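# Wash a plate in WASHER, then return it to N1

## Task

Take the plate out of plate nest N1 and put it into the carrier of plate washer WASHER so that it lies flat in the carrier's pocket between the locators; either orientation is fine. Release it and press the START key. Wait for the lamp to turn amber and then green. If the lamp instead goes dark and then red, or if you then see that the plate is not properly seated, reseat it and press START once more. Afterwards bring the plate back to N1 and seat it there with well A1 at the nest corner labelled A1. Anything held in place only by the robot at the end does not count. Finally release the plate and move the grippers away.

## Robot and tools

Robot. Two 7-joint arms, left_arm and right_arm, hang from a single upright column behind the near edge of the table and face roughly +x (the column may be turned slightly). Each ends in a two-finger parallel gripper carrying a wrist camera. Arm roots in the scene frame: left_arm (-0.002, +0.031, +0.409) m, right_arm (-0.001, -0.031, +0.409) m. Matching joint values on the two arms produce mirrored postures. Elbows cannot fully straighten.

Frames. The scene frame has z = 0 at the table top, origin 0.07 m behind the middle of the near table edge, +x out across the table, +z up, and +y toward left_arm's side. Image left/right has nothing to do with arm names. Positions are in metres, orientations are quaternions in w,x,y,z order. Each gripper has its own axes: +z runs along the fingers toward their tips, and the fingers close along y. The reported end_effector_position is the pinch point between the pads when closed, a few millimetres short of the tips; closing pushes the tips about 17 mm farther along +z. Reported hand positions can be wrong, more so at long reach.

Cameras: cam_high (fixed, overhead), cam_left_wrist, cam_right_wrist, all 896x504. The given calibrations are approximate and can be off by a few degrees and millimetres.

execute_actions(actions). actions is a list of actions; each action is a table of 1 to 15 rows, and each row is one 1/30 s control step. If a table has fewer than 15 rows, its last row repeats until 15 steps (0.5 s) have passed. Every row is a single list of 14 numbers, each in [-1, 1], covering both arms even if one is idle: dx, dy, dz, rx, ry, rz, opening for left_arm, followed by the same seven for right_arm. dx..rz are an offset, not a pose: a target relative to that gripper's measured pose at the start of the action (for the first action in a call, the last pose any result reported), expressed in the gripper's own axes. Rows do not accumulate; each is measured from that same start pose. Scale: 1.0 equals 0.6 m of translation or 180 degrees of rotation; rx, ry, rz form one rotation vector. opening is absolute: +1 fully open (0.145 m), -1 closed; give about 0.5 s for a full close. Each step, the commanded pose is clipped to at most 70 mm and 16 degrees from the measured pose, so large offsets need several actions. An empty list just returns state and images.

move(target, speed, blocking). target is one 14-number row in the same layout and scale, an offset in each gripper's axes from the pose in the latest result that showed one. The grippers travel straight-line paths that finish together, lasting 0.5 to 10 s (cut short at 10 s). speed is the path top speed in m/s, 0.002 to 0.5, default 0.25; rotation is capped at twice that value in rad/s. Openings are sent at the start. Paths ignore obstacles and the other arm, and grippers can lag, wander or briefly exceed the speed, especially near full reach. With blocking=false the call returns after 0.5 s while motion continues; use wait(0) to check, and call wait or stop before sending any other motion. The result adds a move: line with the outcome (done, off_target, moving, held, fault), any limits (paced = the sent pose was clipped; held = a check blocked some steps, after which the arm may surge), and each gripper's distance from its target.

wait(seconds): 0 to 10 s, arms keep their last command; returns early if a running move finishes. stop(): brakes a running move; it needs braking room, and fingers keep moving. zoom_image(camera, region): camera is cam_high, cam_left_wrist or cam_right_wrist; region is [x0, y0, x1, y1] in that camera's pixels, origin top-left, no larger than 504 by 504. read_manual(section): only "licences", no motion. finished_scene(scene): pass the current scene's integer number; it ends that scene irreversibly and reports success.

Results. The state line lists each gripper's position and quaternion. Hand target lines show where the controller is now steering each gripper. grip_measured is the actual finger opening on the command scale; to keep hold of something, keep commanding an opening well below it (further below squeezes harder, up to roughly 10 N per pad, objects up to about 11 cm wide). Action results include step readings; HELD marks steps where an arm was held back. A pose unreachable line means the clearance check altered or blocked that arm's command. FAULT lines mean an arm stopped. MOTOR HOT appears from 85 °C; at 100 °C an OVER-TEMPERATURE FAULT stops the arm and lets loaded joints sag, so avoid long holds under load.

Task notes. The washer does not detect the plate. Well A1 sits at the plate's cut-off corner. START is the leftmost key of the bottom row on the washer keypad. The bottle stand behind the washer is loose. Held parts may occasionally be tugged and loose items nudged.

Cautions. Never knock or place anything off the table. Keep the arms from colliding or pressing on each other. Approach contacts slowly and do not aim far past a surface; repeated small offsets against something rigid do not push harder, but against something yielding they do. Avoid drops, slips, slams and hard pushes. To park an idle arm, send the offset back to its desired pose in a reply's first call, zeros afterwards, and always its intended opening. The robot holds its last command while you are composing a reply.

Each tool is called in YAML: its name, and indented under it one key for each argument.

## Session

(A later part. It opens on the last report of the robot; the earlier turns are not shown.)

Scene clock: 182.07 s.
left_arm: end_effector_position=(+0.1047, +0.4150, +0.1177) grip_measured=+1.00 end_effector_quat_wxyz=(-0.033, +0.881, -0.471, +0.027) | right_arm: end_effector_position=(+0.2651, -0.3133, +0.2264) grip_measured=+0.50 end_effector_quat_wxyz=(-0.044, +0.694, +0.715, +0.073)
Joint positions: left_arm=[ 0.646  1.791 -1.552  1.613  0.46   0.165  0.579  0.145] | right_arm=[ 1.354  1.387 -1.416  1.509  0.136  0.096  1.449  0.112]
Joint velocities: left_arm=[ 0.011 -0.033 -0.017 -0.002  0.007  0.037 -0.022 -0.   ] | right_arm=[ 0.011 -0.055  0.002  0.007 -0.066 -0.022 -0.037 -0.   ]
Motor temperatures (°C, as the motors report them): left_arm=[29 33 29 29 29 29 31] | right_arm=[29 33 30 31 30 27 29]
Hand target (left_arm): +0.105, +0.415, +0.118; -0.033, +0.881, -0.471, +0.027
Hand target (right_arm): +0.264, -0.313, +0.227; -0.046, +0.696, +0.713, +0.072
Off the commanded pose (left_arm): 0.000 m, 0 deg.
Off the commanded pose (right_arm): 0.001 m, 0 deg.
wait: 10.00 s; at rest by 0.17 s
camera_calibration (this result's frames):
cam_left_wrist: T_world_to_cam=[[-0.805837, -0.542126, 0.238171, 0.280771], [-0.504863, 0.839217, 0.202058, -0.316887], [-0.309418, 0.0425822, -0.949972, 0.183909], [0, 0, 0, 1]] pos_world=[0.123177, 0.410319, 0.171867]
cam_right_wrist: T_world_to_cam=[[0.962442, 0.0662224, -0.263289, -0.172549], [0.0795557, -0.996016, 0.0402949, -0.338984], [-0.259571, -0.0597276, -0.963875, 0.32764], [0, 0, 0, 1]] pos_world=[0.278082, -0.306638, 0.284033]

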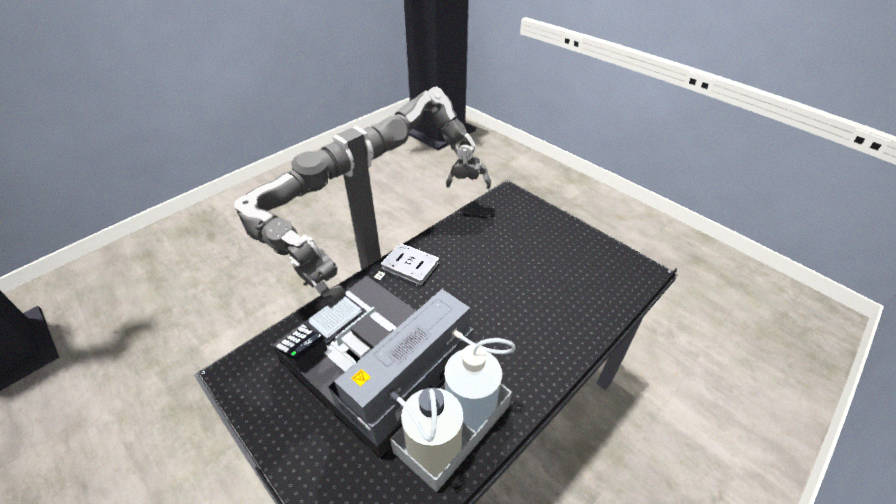

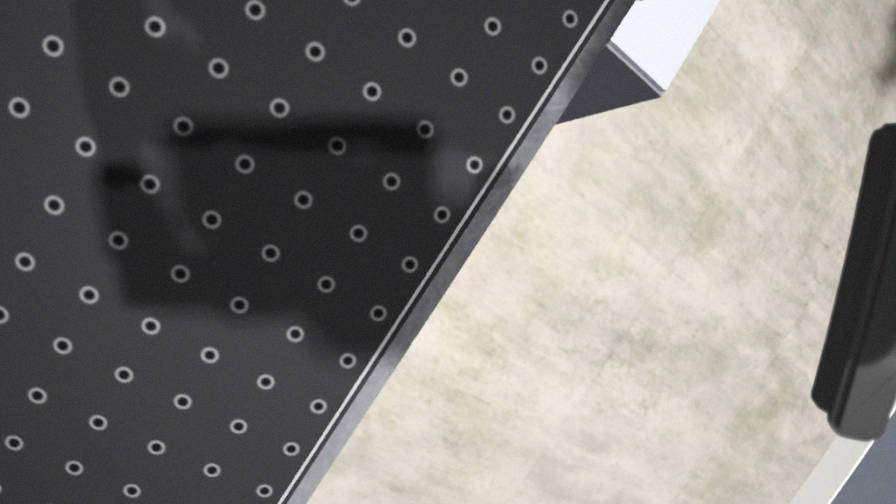

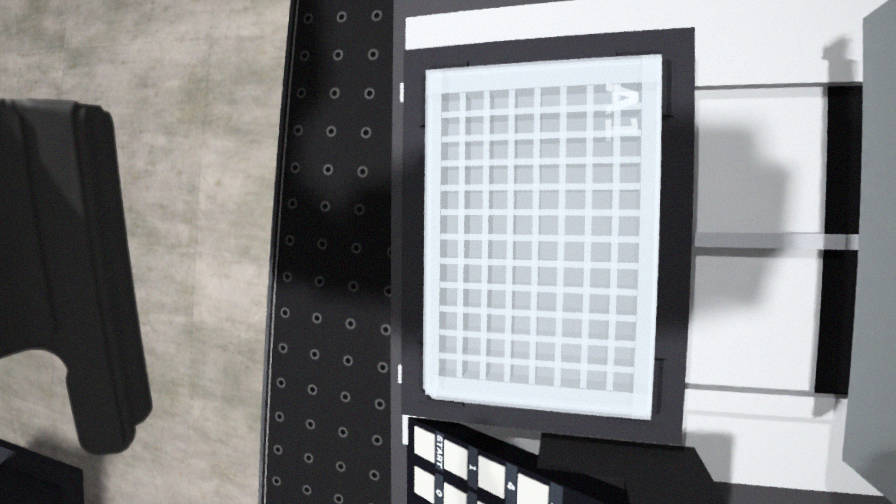

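move:
  target: [0,0,0,0,0,0,1, -0.02,-0.008,0.183,0,0,0,0.5]
  speed: 0.07

move:
  target: [0,0,0,0,0,0,1, 0,0,0,0,0,0,0.15]

move:
  target: [0,0,0,0,0,0,1, 0,0,0,0,0,0,-0.6]

move:
  target: [0,0,0,0,0,0,1, 0.025,0.006,-0.15,0,0,0,-0.6]
  speed: 0.04

Scene clock: 187.60 s.
left_arm: end_effector_position=(+0.1047, +0.4150, +0.1177) grip_measured=+1.00 end_effector_quat_wxyz=(-0.033, +0.881, -0.471, +0.027) | right_arm: end_effector_position=(+0.2651, -0.3074, +0.1164) grip_measured=+0.50 end_effector_quat_wxyz=(-0.045, +0.696, +0.713, +0.071)
Joint positions: left_arm=[ 0.646  1.791 -1.552  1.613  0.46   0.165  0.579  0.145] | right_arm=[ 0.998  1.238 -1.442  1.35   0.102  0.03   1.075  0.112]
Joint velocities: left_arm=[-0.033  0.011  0.002  0.002 -0.007 -0.007 -0.051 -0.   ] | right_arm=[-0.055 -0.077 -0.012 -0.002  0.007  0.022  0.007  0.   ]
Motor temperatures (°C, as the motors report them): left_arm=[29 33 29 29 29 29 31] | right_arm=[29 32 30 31 30 27 29]
Hand target (left_arm): +0.105, +0.415, +0.118; -0.033, +0.881, -0.471, +0.027
Hand target (right_arm): +0.265, -0.307, +0.115; -0.043, +0.694, +0.715, +0.072
Off the commanded pose (left_arm): 0.000 m, 0 deg.
Off the commanded pose (right_arm): 0.001 m, 0 deg.
move: done
camera_calibration (this result's frames):
cam_left_wrist: T_world_to_cam=[[-0.805837, -0.542126, 0.238171, 0.280771], [-0.504863, 0.839217, 0.202058, -0.316887], [-0.309418, 0.0425822, -0.949972, 0.183909], [0, 0, 0, 1]] pos_world=[0.123177, 0.410319, 0.171867]
cam_right_wrist: T_world_to_cam=[[0.961661, 0.0623223, -0.267067, -0.202503], [0.0759535, -0.996268, 0.0410074, -0.327916], [-0.263515, -0.0597199, -0.962805, 0.222916], [0, 0, 0, 1]] pos_world=[0.278387, -0.300759, 0.17399]

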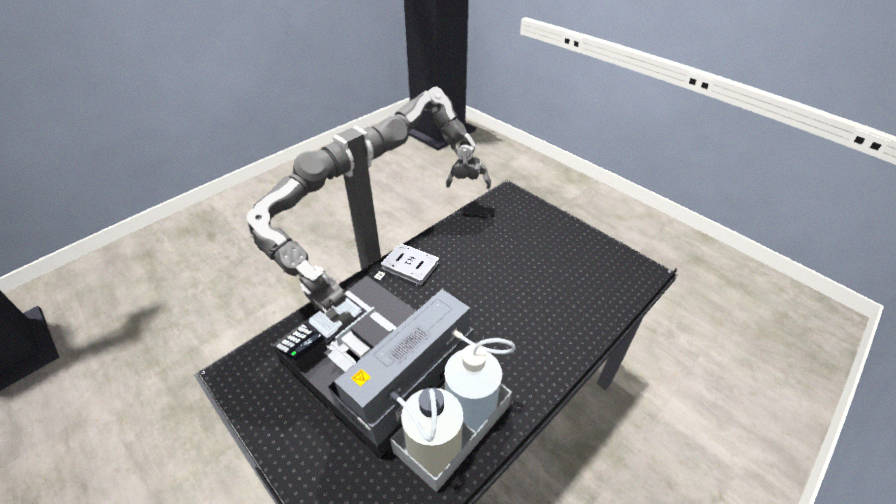

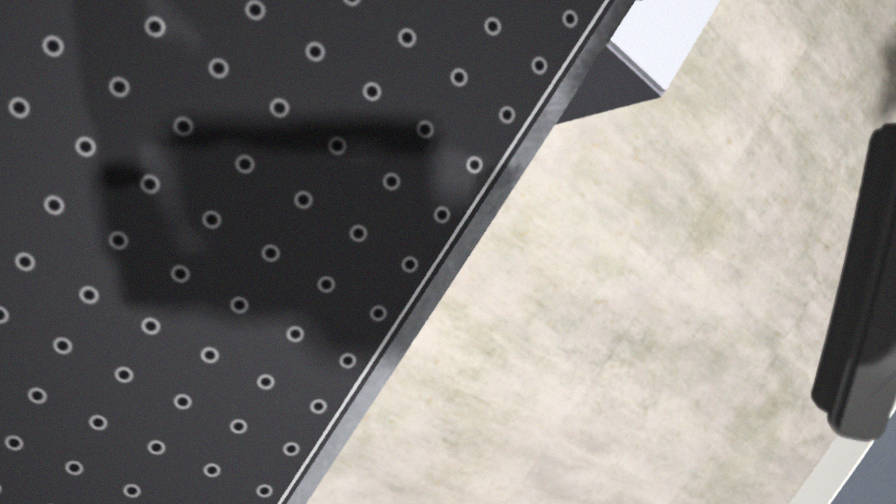

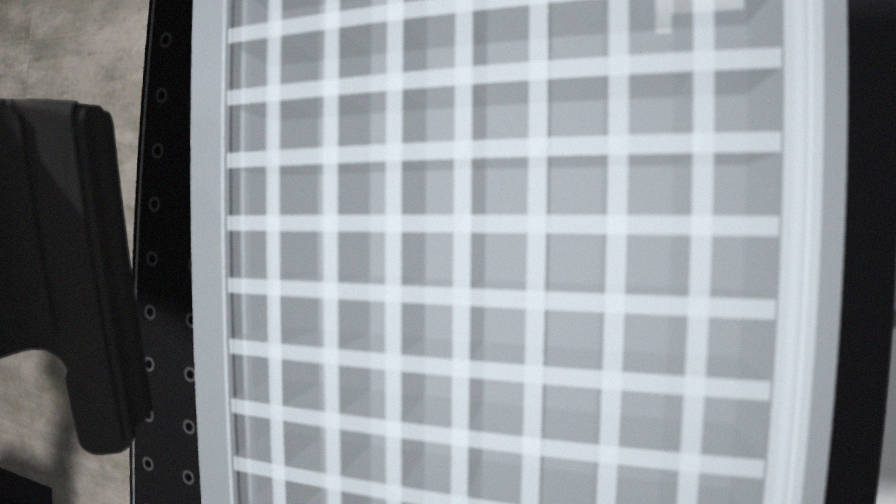

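Scene clock: 188.10 s.
left_arm: end_effector_position=(+0.1047, +0.4150, +0.1177) grip_measured=+1.00 end_effector_quat_wxyz=(-0.033, +0.881, -0.471, +0.027) | right_arm: end_effector_position=(+0.2651, -0.3074, +0.1164) grip_measured=+0.15 end_effector_quat_wxyz=(-0.045, +0.696, +0.713, +0.071)
Joint positions: left_arm=[ 0.646  1.791 -1.552  1.613  0.46   0.165  0.579  0.145] | right_arm=[ 0.998  1.238 -1.442  1.35   0.102  0.03   1.075  0.087]
Joint velocities: left_arm=[-0.099  0.033 -0.012 -0.007  0.037  0.007 -0.007 -0.   ] | right_arm=[-0.033  0.077  0.007 -0.007  0.022  0.051  0.007  0.   ]
Motor temperatures (°C, as the motors report them): left_arm=[29 33 29 29 29 29 31] | right_arm=[29 33 30 31 30 27 29]
Hand target (left_arm): +0.105, +0.415, +0.118; -0.033, +0.881, -0.471, +0.027
Hand target (right_arm): +0.265, -0.307, +0.116; -0.045, +0.696, +0.713, +0.071
Off the commanded pose (left_arm): 0.000 m, 0 deg.
Off the commanded pose (right_arm): 0.000 m, 0 deg.
move: done
camera_calibration (this result's frames):
cam_left_wrist: T_world_to_cam=[[-0.805837, -0.542126, 0.238171, 0.280771], [-0.504863, 0.839217, 0.202058, -0.316887], [-0.309418, 0.0425822, -0.949972, 0.183909], [0, 0, 0, 1]] pos_world=[0.123177, 0.410319, 0.171867]
cam_right_wrist: T_world_to_cam=[[0.961661, 0.0623223, -0.267067, -0.202503], [0.0759535, -0.996268, 0.0410074, -0.327916], [-0.263515, -0.0597199, -0.962805, 0.222916], [0, 0, 0, 1]] pos_world=[0.278387, -0.300759, 0.17399]

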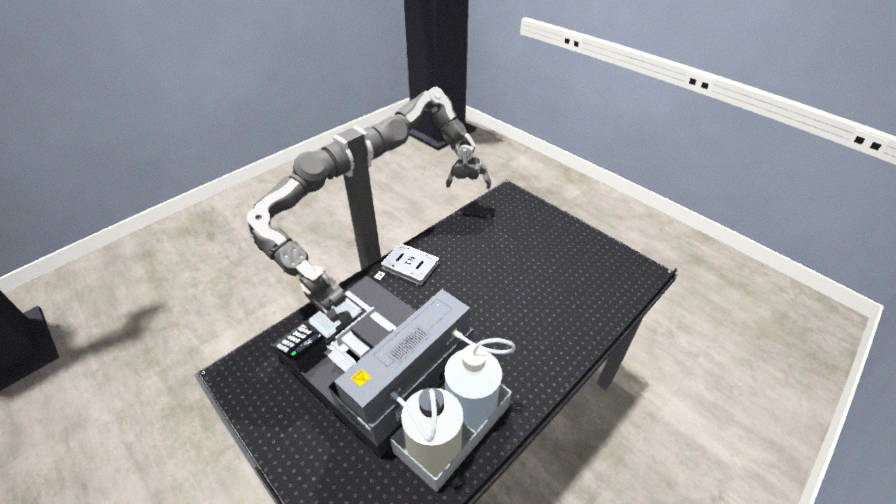

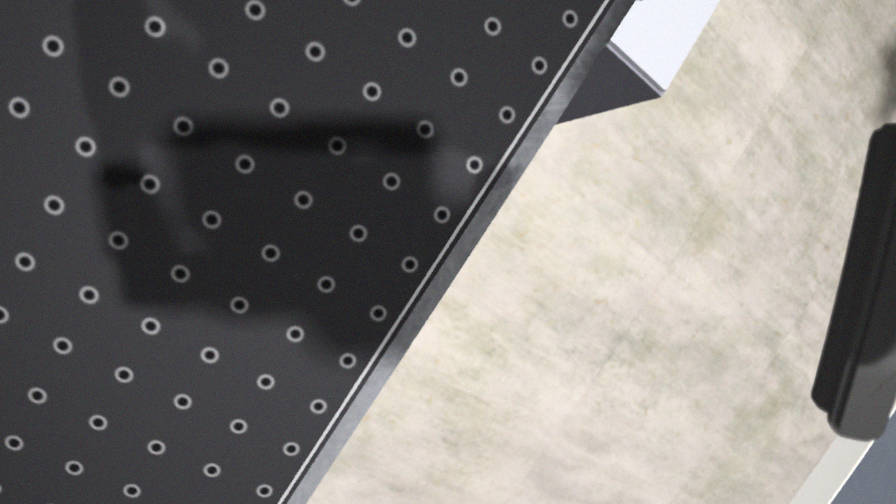

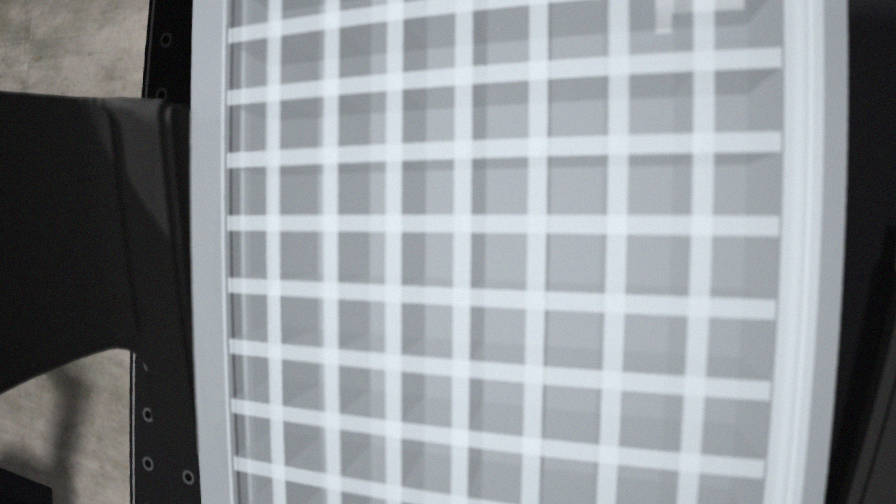

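Scene clock: 188.60 s.
left_arm: end_effector_position=(+0.1047, +0.4150, +0.1177) grip_measured=+1.00 end_effector_quat_wxyz=(-0.033, +0.881, -0.471, +0.027) | right_arm: end_effector_position=(+0.2648, -0.3075, +0.1164) grip_measured=+0.11 end_effector_quat_wxyz=(-0.045, +0.696, +0.713, +0.071)
Joint positions: left_arm=[ 0.646  1.791 -1.552  1.613  0.46   0.165  0.579  0.145] | right_arm=[ 0.998  1.239 -1.442  1.35   0.102  0.03   1.076  0.084]
Joint velocities: left_arm=[ 0.033  0.055  0.022 -0.012 -0.051 -0.037  0.037  0.   ] | right_arm=[-0.011 -0.011 -0.007 -0.017 -0.037 -0.007 -0.037 -0.   ]
Motor temperatures (°C, as the motors report them): left_arm=[29 33 29 29 29 29 31] | right_arm=[29 33 30 31 30 27 29]
Hand target (left_arm): +0.105, +0.415, +0.118; -0.033, +0.881, -0.471, +0.027
Hand target (right_arm): +0.265, -0.308, +0.116; -0.044, +0.696, +0.713, +0.071
Off the commanded pose (left_arm): 0.000 m, 0 deg.
Off the commanded pose (right_arm): 0.000 m, 0 deg.
move: done
camera_calibration (this result's frames):
cam_left_wrist: T_world_to_cam=[[-0.805837, -0.542126, 0.238171, 0.280771], [-0.504863, 0.839217, 0.202058, -0.316887], [-0.309418, 0.0425822, -0.949972, 0.183909], [0, 0, 0, 1]] pos_world=[0.123177, 0.410319, 0.171867]
cam_right_wrist: T_world_to_cam=[[0.961256, 0.0625566, -0.268466, -0.201859], [0.0762778, -0.996244, 0.0409765, -0.328091], [-0.264895, -0.059867, -0.962417, 0.223132], [0, 0, 0, 1]] pos_world=[0.278171, -0.300872, 0.173998]

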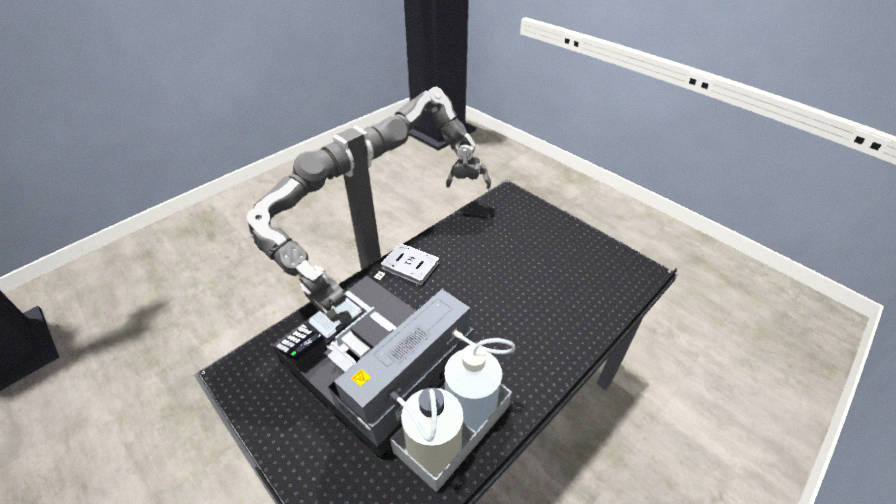

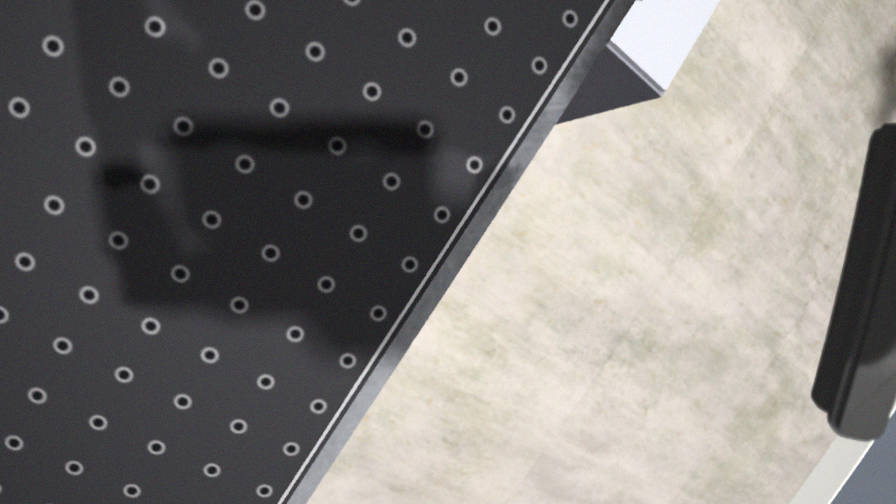

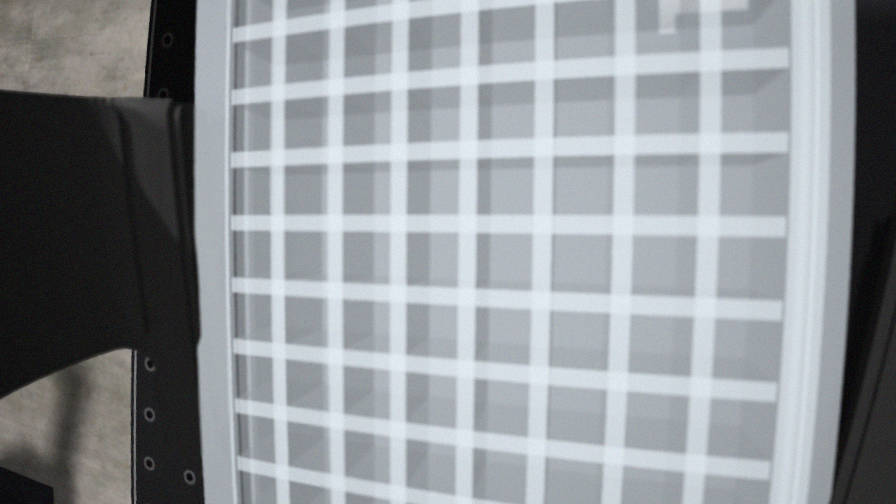

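Scene clock: 191.10 s.
left_arm: end_effector_position=(+0.1047, +0.4150, +0.1177) grip_measured=+1.00 end_effector_quat_wxyz=(-0.033, +0.881, -0.471, +0.027) | right_arm: end_effector_position=(+0.2655, -0.3074, +0.2077) grip_measured=+0.11 end_effector_quat_wxyz=(-0.043, +0.694, +0.715, +0.072)
Joint positions: left_arm=[ 0.646  1.791 -1.552  1.613  0.46   0.165  0.579  0.145] | right_arm=[ 1.304  1.371 -1.441  1.518  0.135  0.109  1.372  0.084]
Joint velocities: left_arm=[ 0.033  0.033  0.007 -0.012  0.037 -0.066 -0.022  0.   ] | right_arm=[-0.077  0.011 -0.007 -0.007 -0.007 -0.066 -0.007  0.   ]
Motor temperatures (°C, as the motors report them): left_arm=[29 33 29 29 29 29 31] | right_arm=[29 33 30 31 30 27 29]
Hand target (left_arm): +0.105, +0.415, +0.118; -0.033, +0.881, -0.471, +0.027
Hand target (right_arm): +0.265, -0.307, +0.208; -0.045, +0.695, +0.714, +0.071
Off the commanded pose (left_arm): 0.000 m, 0 deg.
Off the commanded pose (right_arm): 0.001 m, 0 deg.
move: done
camera_calibration (this result's frames):
cam_left_wrist: T_world_to_cam=[[-0.805837, -0.542126, 0.238171, 0.280771], [-0.504863, 0.839217, 0.202058, -0.316887], [-0.309418, 0.0425822, -0.949972, 0.183909], [0, 0, 0, 1]] pos_world=[0.123177, 0.410319, 0.171867]
cam_right_wrist: T_world_to_cam=[[0.962435, 0.0657242, -0.263437, -0.178326], [0.0793999, -0.995975, 0.0415948, -0.332631], [-0.259643, -0.0609492, -0.963779, 0.309733], [0, 0, 0, 1]] pos_world=[0.278458, -0.300694, 0.265372]

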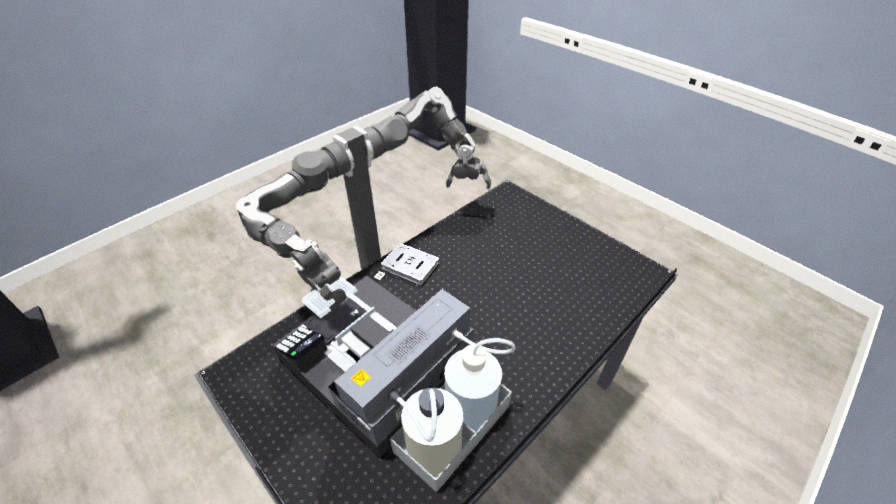

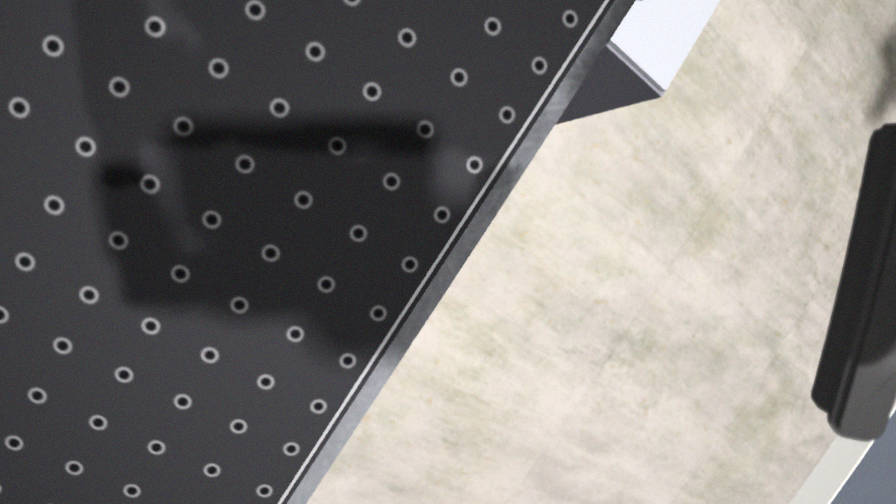

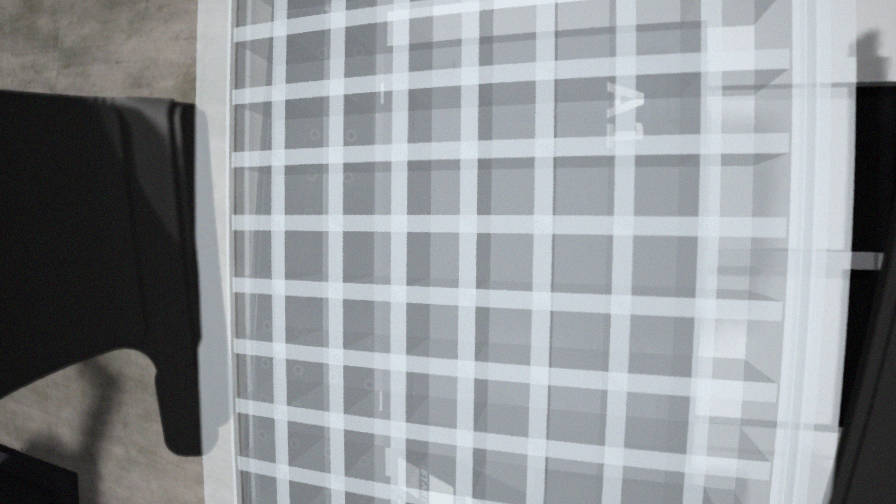

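move:
  target: [0,0,0,0,0,0,1, 0.495,0.207,0.105,-0.073,-0.018,0.437,-0.6]
  speed: 0.12

Scene clock: 200.57 s.
left_arm: end_effector_position=(+0.1047, +0.4150, +0.1177) grip_measured=+1.00 end_effector_quat_wxyz=(-0.033, +0.881, -0.471, +0.027) | right_arm: end_effector_position=(+0.3797, +0.0034, +0.1972) grip_measured=+0.11 end_effector_quat_wxyz=(+0.019, +0.954, -0.023, +0.297)
Joint positions: left_arm=[ 0.646  1.791 -1.552  1.613  0.46   0.165  0.579  0.145] | right_arm=[ 0.761 -0.069 -0.733  1.356  1.571  0.789 -1.557  0.084]
Joint velocities: left_arm=[ 0.055 -0.011 -0.027  0.002 -0.022 -0.051  0.022  0.   ] | right_arm=[-0.033  0.011 -0.007 -0.007 -0.022 -0.095 -0.022 -0.   ]
Motor temperatures (°C, as the motors report them): left_arm=[29 33 29 29 29 29 31] | right_arm=[30 32 31 31 30 27 29]
Hand target (left_arm): +0.105, +0.415, +0.118; -0.033, +0.881, -0.471, +0.027
Hand target (right_arm): +0.380, +0.001, +0.197; +0.023, +0.954, -0.026, +0.297
Off the commanded pose (left_arm): 0.000 m, 0 deg.
Off the commanded pose (right_arm): 0.006 m, 29 deg; orientation clipped at the last step of the last action.
joint sent to its limit (right arm) — the command would take joint 5 (forearm roll) past its upper limit, joint 6 (wrist pitch) past its upper limit and joint 7 (wrist yaw) past its lower limit, so those joints were sent only as far as their limits.
move: off_target (right_arm); limits=paced
camera_calibration (this result's frames):
cam_left_wrist: T_world_to_cam=[[-0.805837, -0.542126, 0.238171, 0.280771], [-0.504863, 0.839217, 0.202058, -0.316887], [-0.309418, 0.0425822, -0.949972, 0.183909], [0, 0, 0, 1]] pos_world=[0.123177, 0.410319, 0.171867]
cam_right_wrist: T_world_to_cam=[[0.11448, -0.964816, -0.236693, 0.00876336], [-0.920903, -0.0137031, -0.389551, 0.429768], [0.372602, 0.262567, -0.890071, 0.0925198], [0, 0, 0, 1]] pos_world=[0.360298, -0.00994846, 0.25184]

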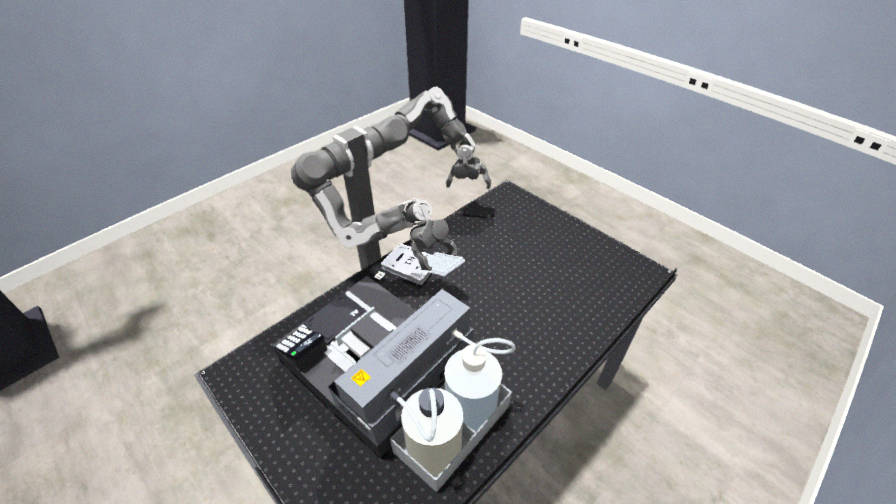

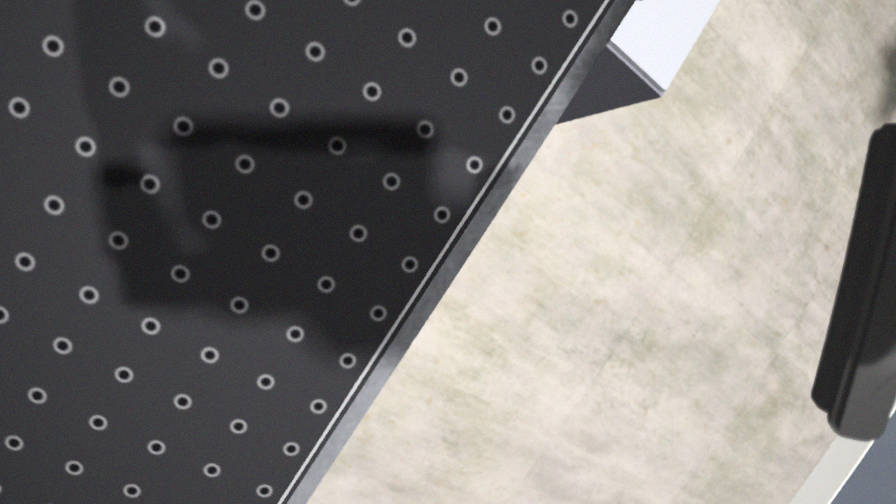

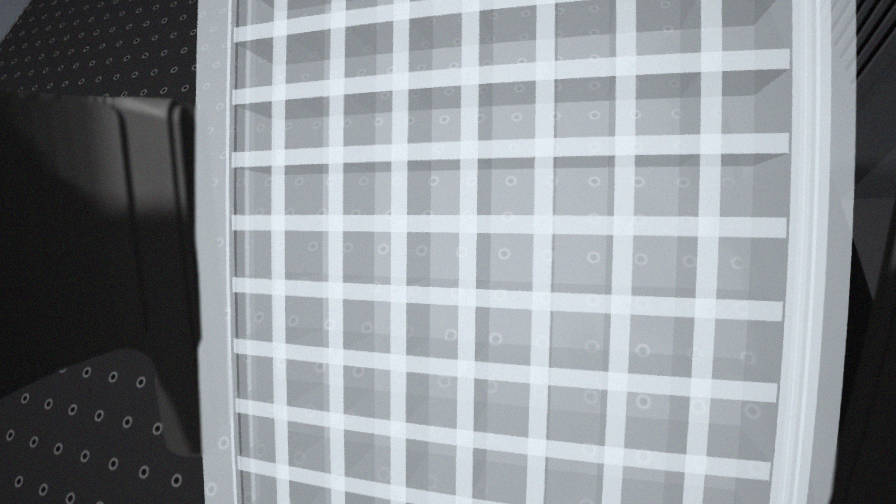

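move:
  target: [0,0,0,0,0,0,1, -0.02,-0.05,0.14,0.0,-0.14,-0.08,-0.6]
  speed: 0.08

Scene clock: 209.07 s.
left_arm: end_effector_position=(+0.1047, +0.4150, +0.1177) grip_measured=+1.00 end_effector_quat_wxyz=(-0.033, +0.881, -0.471, +0.027) | right_arm: end_effector_position=(+0.4176, +0.0289, +0.1202) grip_measured=+0.11 end_effector_quat_wxyz=(+0.007, +0.976, +0.066, +0.209)
Joint positions: left_arm=[ 0.646  1.791 -1.552  1.613  0.46   0.165  0.579  0.145] | right_arm=[ 1.051 -0.179 -1.081  0.572  1.571  0.789 -0.874  0.084]
Joint velocities: left_arm=[ 0.033  0.011 -0.002  0.002  0.037  0.022 -0.022 -0.   ] | right_arm=[-0.011 -0.055 -0.002  0.017 -0.007 -0.051 -0.022  0.   ]
Motor temperatures (°C, as the motors report them): left_arm=[29 33 29 29 29 29 31] | right_arm=[30 32 30 31 30 27 29]
Hand target (left_arm): +0.105, +0.415, +0.118; -0.033, +0.881, -0.471, +0.027
Hand target (right_arm): +0.418, +0.029, +0.121; +0.006, +0.976, +0.067, +0.209
Off the commanded pose (left_arm): 0.000 m, 0 deg.
Off the commanded pose (right_arm): 0.002 m, 16 deg; orientation clipped at the last step of the last action.
joint sent to its limit (right arm) — the command would take joint 2 (shoulder roll) past its lower limit, joint 5 (forearm roll) past its upper limit and joint 6 (wrist pitch) past its upper limit, so those joints were sent only as far as their limits.
move: off_target (right_arm); limits=paced
camera_calibration (this result's frames):
cam_left_wrist: T_world_to_cam=[[-0.805837, -0.542126, 0.238171, 0.280771], [-0.504863, 0.839217, 0.202058, -0.316887], [-0.309418, 0.0425822, -0.949972, 0.183909], [0, 0, 0, 1]] pos_world=[0.123177, 0.410319, 0.171867]
cam_right_wrist: T_world_to_cam=[[0.23759, -0.939929, -0.24512, -0.0403148], [-0.9593, -0.187396, -0.21125, 0.434692], [0.152626, 0.285335, -0.946197, 0.101089], [0, 0, 0, 1]] pos_world=[0.41115, 0.0147222, 0.177596]

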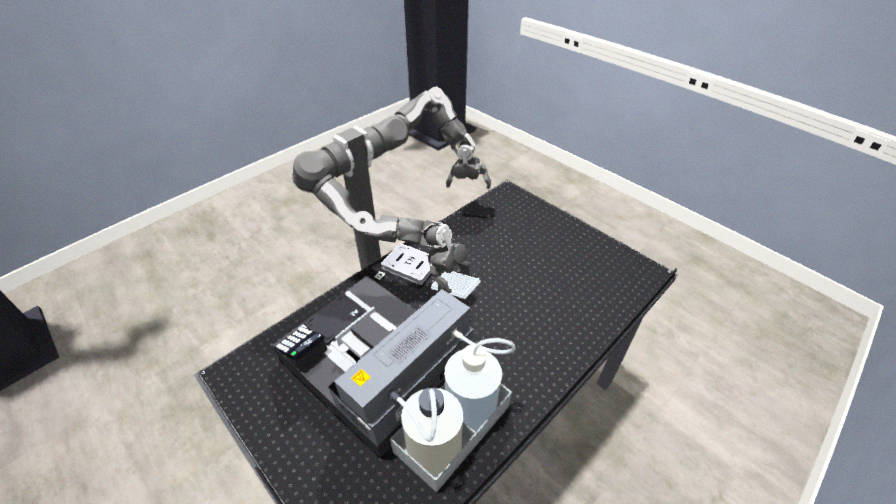

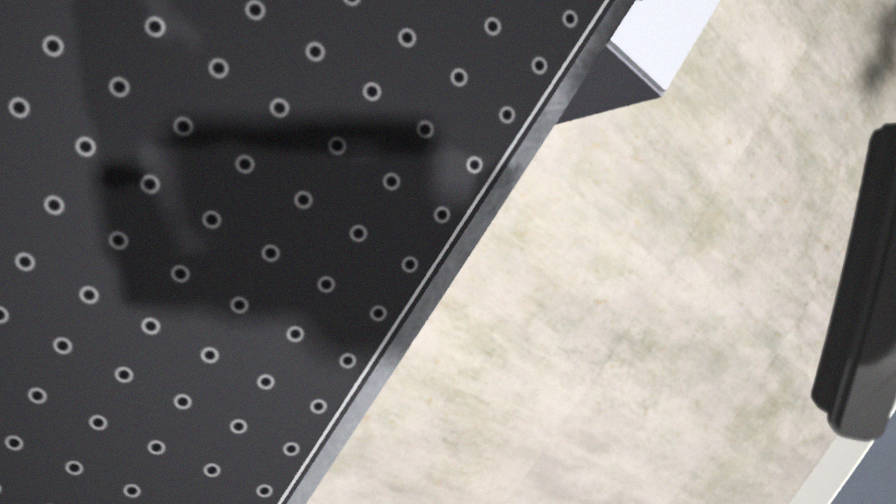

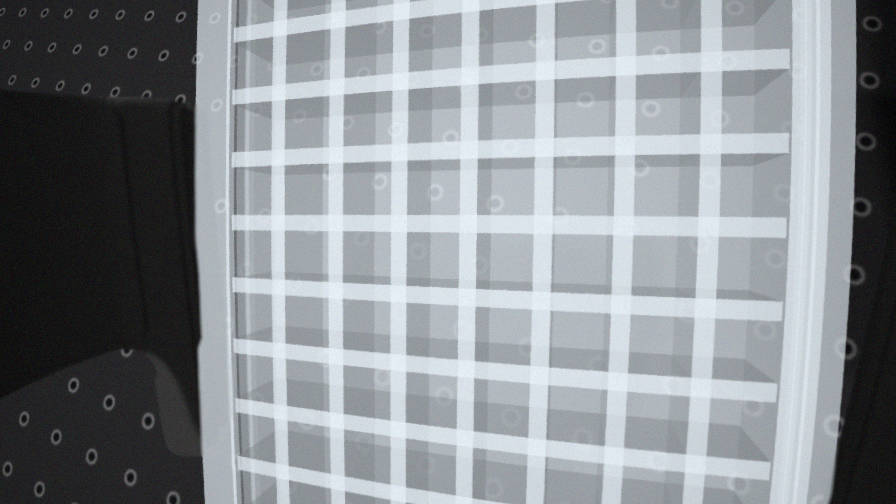

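move:
  target: [0,0,0,0,0,0,1, -0.375,-0.077,-0.097,0.0,-0.083,-0.022,-0.6]
  speed: 0.08

Scene clock: 215.60 s.
left_arm: end_effector_position=(+0.1047, +0.4150, +0.1177) grip_measured=+1.00 end_effector_quat_wxyz=(-0.033, +0.881, -0.471, +0.027) | right_arm: end_effector_position=(+0.1862, +0.0436, +0.0770) grip_measured=+0.11 end_effector_quat_wxyz=(-0.032, +0.986, +0.099, +0.128)
Joint positions: left_arm=[ 0.646  1.791 -1.552  1.613  0.46   0.165  0.579  0.145] | right_arm=[ 0.144 -0.02  -0.961  1.676  1.512  0.788 -1.559  0.084]
Joint velocities: left_arm=[ 0.077 -0.011 -0.027 -0.002 -0.066 -0.037  0.022 -0.   ] | right_arm=[ 0.055 -0.033 -0.012 -0.002 -0.022 -0.007  0.081 -0.   ]
Motor temperatures (°C, as the motors report them): left_arm=[29 33 29 29 29 29 31] | right_arm=[30 33 30 32 30 27 29]
Hand target (left_arm): +0.105, +0.415, +0.118; -0.033, +0.881, -0.471, +0.027
Hand target (right_arm): +0.186, +0.043, +0.078; -0.031, +0.986, +0.098, +0.129
Off the commanded pose (left_arm): 0.000 m, 0 deg.
Off the commanded pose (right_arm): 0.004 m, 8 deg.
joint sent to its limit (right arm) — the command would take joint 6 (wrist pitch) past its upper limit and joint 7 (wrist yaw) past its lower limit, so those joints were sent only as far as their limits.
move: off_target (right_arm)
camera_calibration (this result's frames):
cam_left_wrist: T_world_to_cam=[[-0.805837, -0.542126, 0.238171, 0.280771], [-0.504863, 0.839217, 0.202058, -0.316887], [-0.309418, 0.0425822, -0.949972, 0.183909], [0, 0, 0, 1]] pos_world=[0.123177, 0.410319, 0.171867]
cam_right_wrist: T_world_to_cam=[[0.26126, -0.905301, -0.334924, 0.0188096], [-0.964766, -0.256092, -0.0603558, 0.198668], [-0.0311312, 0.338892, -0.94031, 0.122774], [0, 0, 0, 1]] pos_world=[0.190576, 0.0262985, 0.133736]

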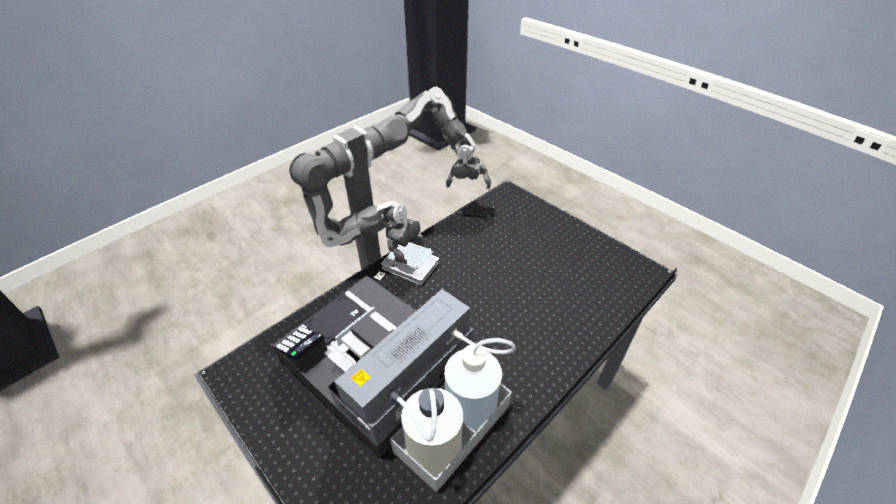

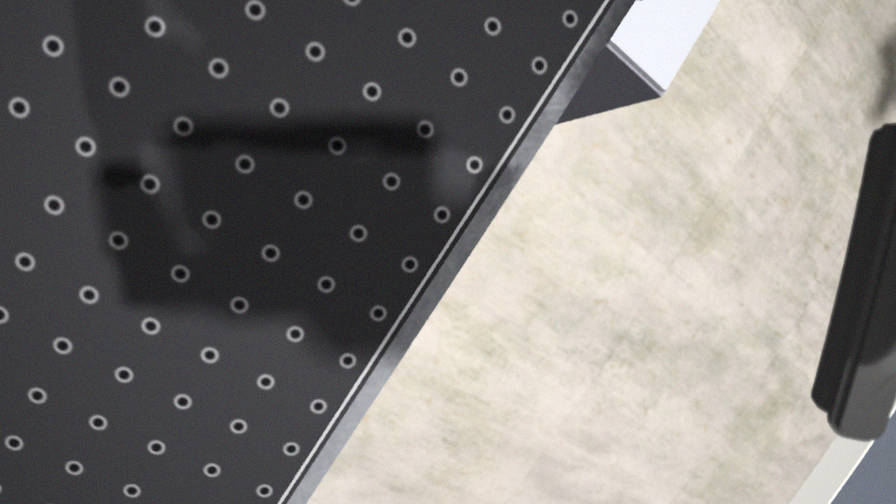

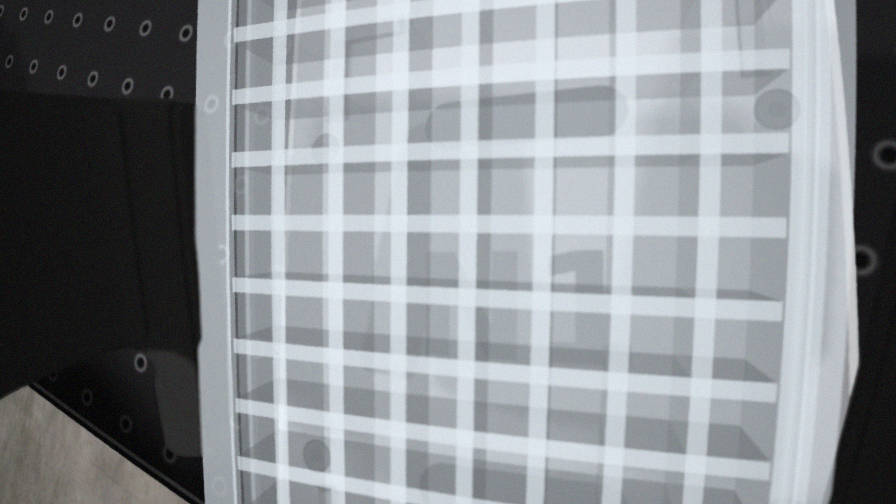

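move:
  target: [0,0,0,0,0,0,1, -0.011,0.002,0.035,-0.02,-0.03,0,-0.6]
  speed: 0.02

zoom_image:
  camera: "cam_high"
  region: [340,200,480,305]

Scene clock: 225.13 s.
left_arm: end_effector_position=(+0.1047, +0.4150, +0.1177) grip_measured=+1.00 end_effector_quat_wxyz=(-0.033, +0.881, -0.471, +0.027) | right_arm: end_effector_position=(+0.1845, +0.0437, +0.0551) grip_measured=+0.11 end_effector_quat_wxyz=(-0.003, +0.991, +0.097, +0.088)
Joint positions: left_arm=[ 0.646  1.791 -1.552  1.613  0.46   0.165  0.579  0.145] | right_arm=[ 0.172 -0.064 -0.956  1.527  1.534  0.788 -1.559  0.084]
Joint velocities: left_arm=[ 0.055  0.077 -0.002 -0.022 -0.022  0.007 -0.007 -0.   ] | right_arm=[-0.077  0.033  0.012 -0.007 -0.051 -0.007 -0.007 -0.   ]
Motor temperatures (°C, as the motors report them): left_arm=[29 33 29 29 29 29 31] | right_arm=[30 33 30 32 30 27 29]
Hand target (left_arm): +0.105, +0.415, +0.118; -0.033, +0.881, -0.471, +0.027
Hand target (right_arm): +0.185, +0.043, +0.055; -0.000, +0.992, +0.097, +0.087
Off the commanded pose (left_arm): 0.000 m, 0 deg.
Off the commanded pose (right_arm): 0.001 m, 1 deg.
joint sent to its limit (right arm) — the command would take joint 6 (wrist pitch) past its upper limit and joint 7 (wrist yaw) past its lower limit, so those joints were sent only as far as their limits.
move: done
camera_calibration (this result's frames):
cam_left_wrist: T_world_to_cam=[[-0.805837, -0.542126, 0.238171, 0.280771], [-0.504863, 0.839217, 0.202058, -0.316887], [-0.309418, 0.0425822, -0.949972, 0.183909], [0, 0, 0, 1]] pos_world=[0.123177, 0.410319, 0.171867]
cam_right_wrist: T_world_to_cam=[[0.229112, -0.928202, -0.293171, 0.016668], [-0.96843, -0.247756, 0.0275889, 0.191256], [-0.0982429, 0.277595, -0.955662, 0.117984], [0, 0, 0, 1]] pos_world=[0.19299, 0.0301043, 0.112363]

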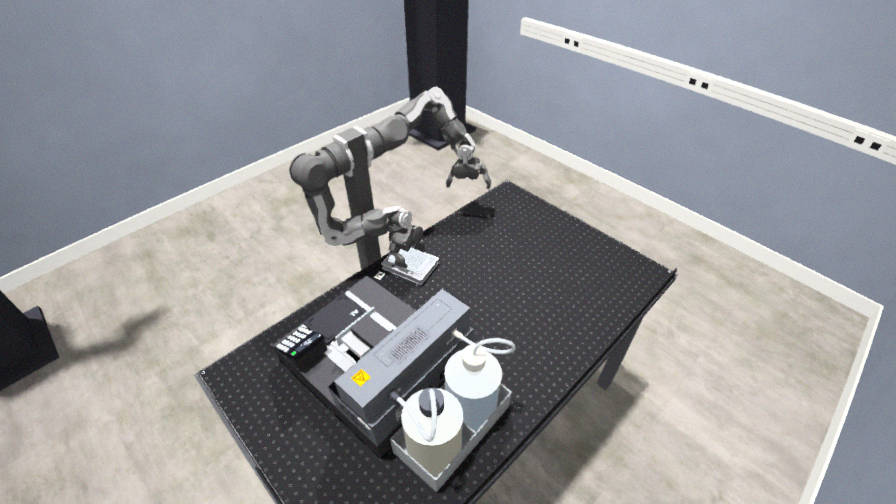

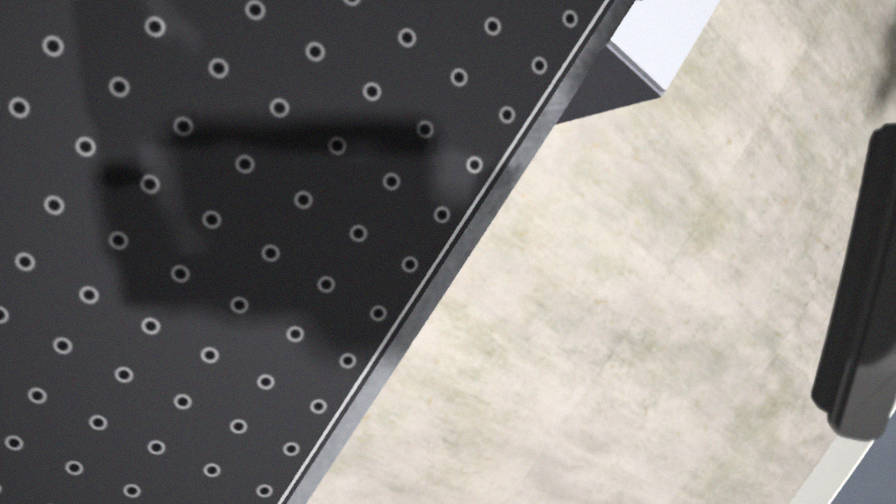

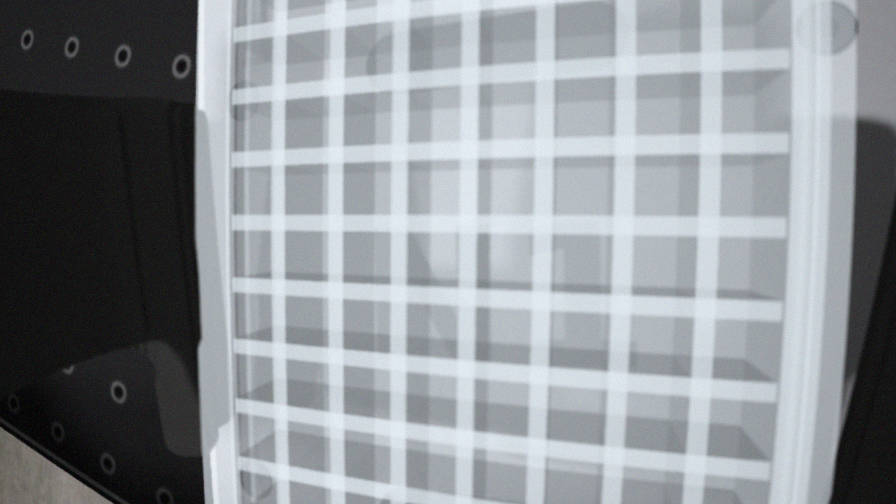

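Region (340, 200, 480, 305) of cam_high's 896x504 image, scaled by 3.600, with more detail than that image has; it fills the top 378 rows of this view, and the rest is white.

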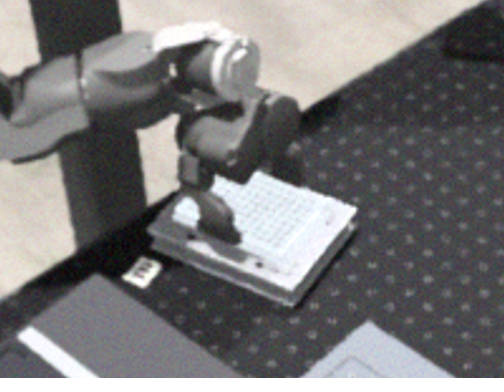

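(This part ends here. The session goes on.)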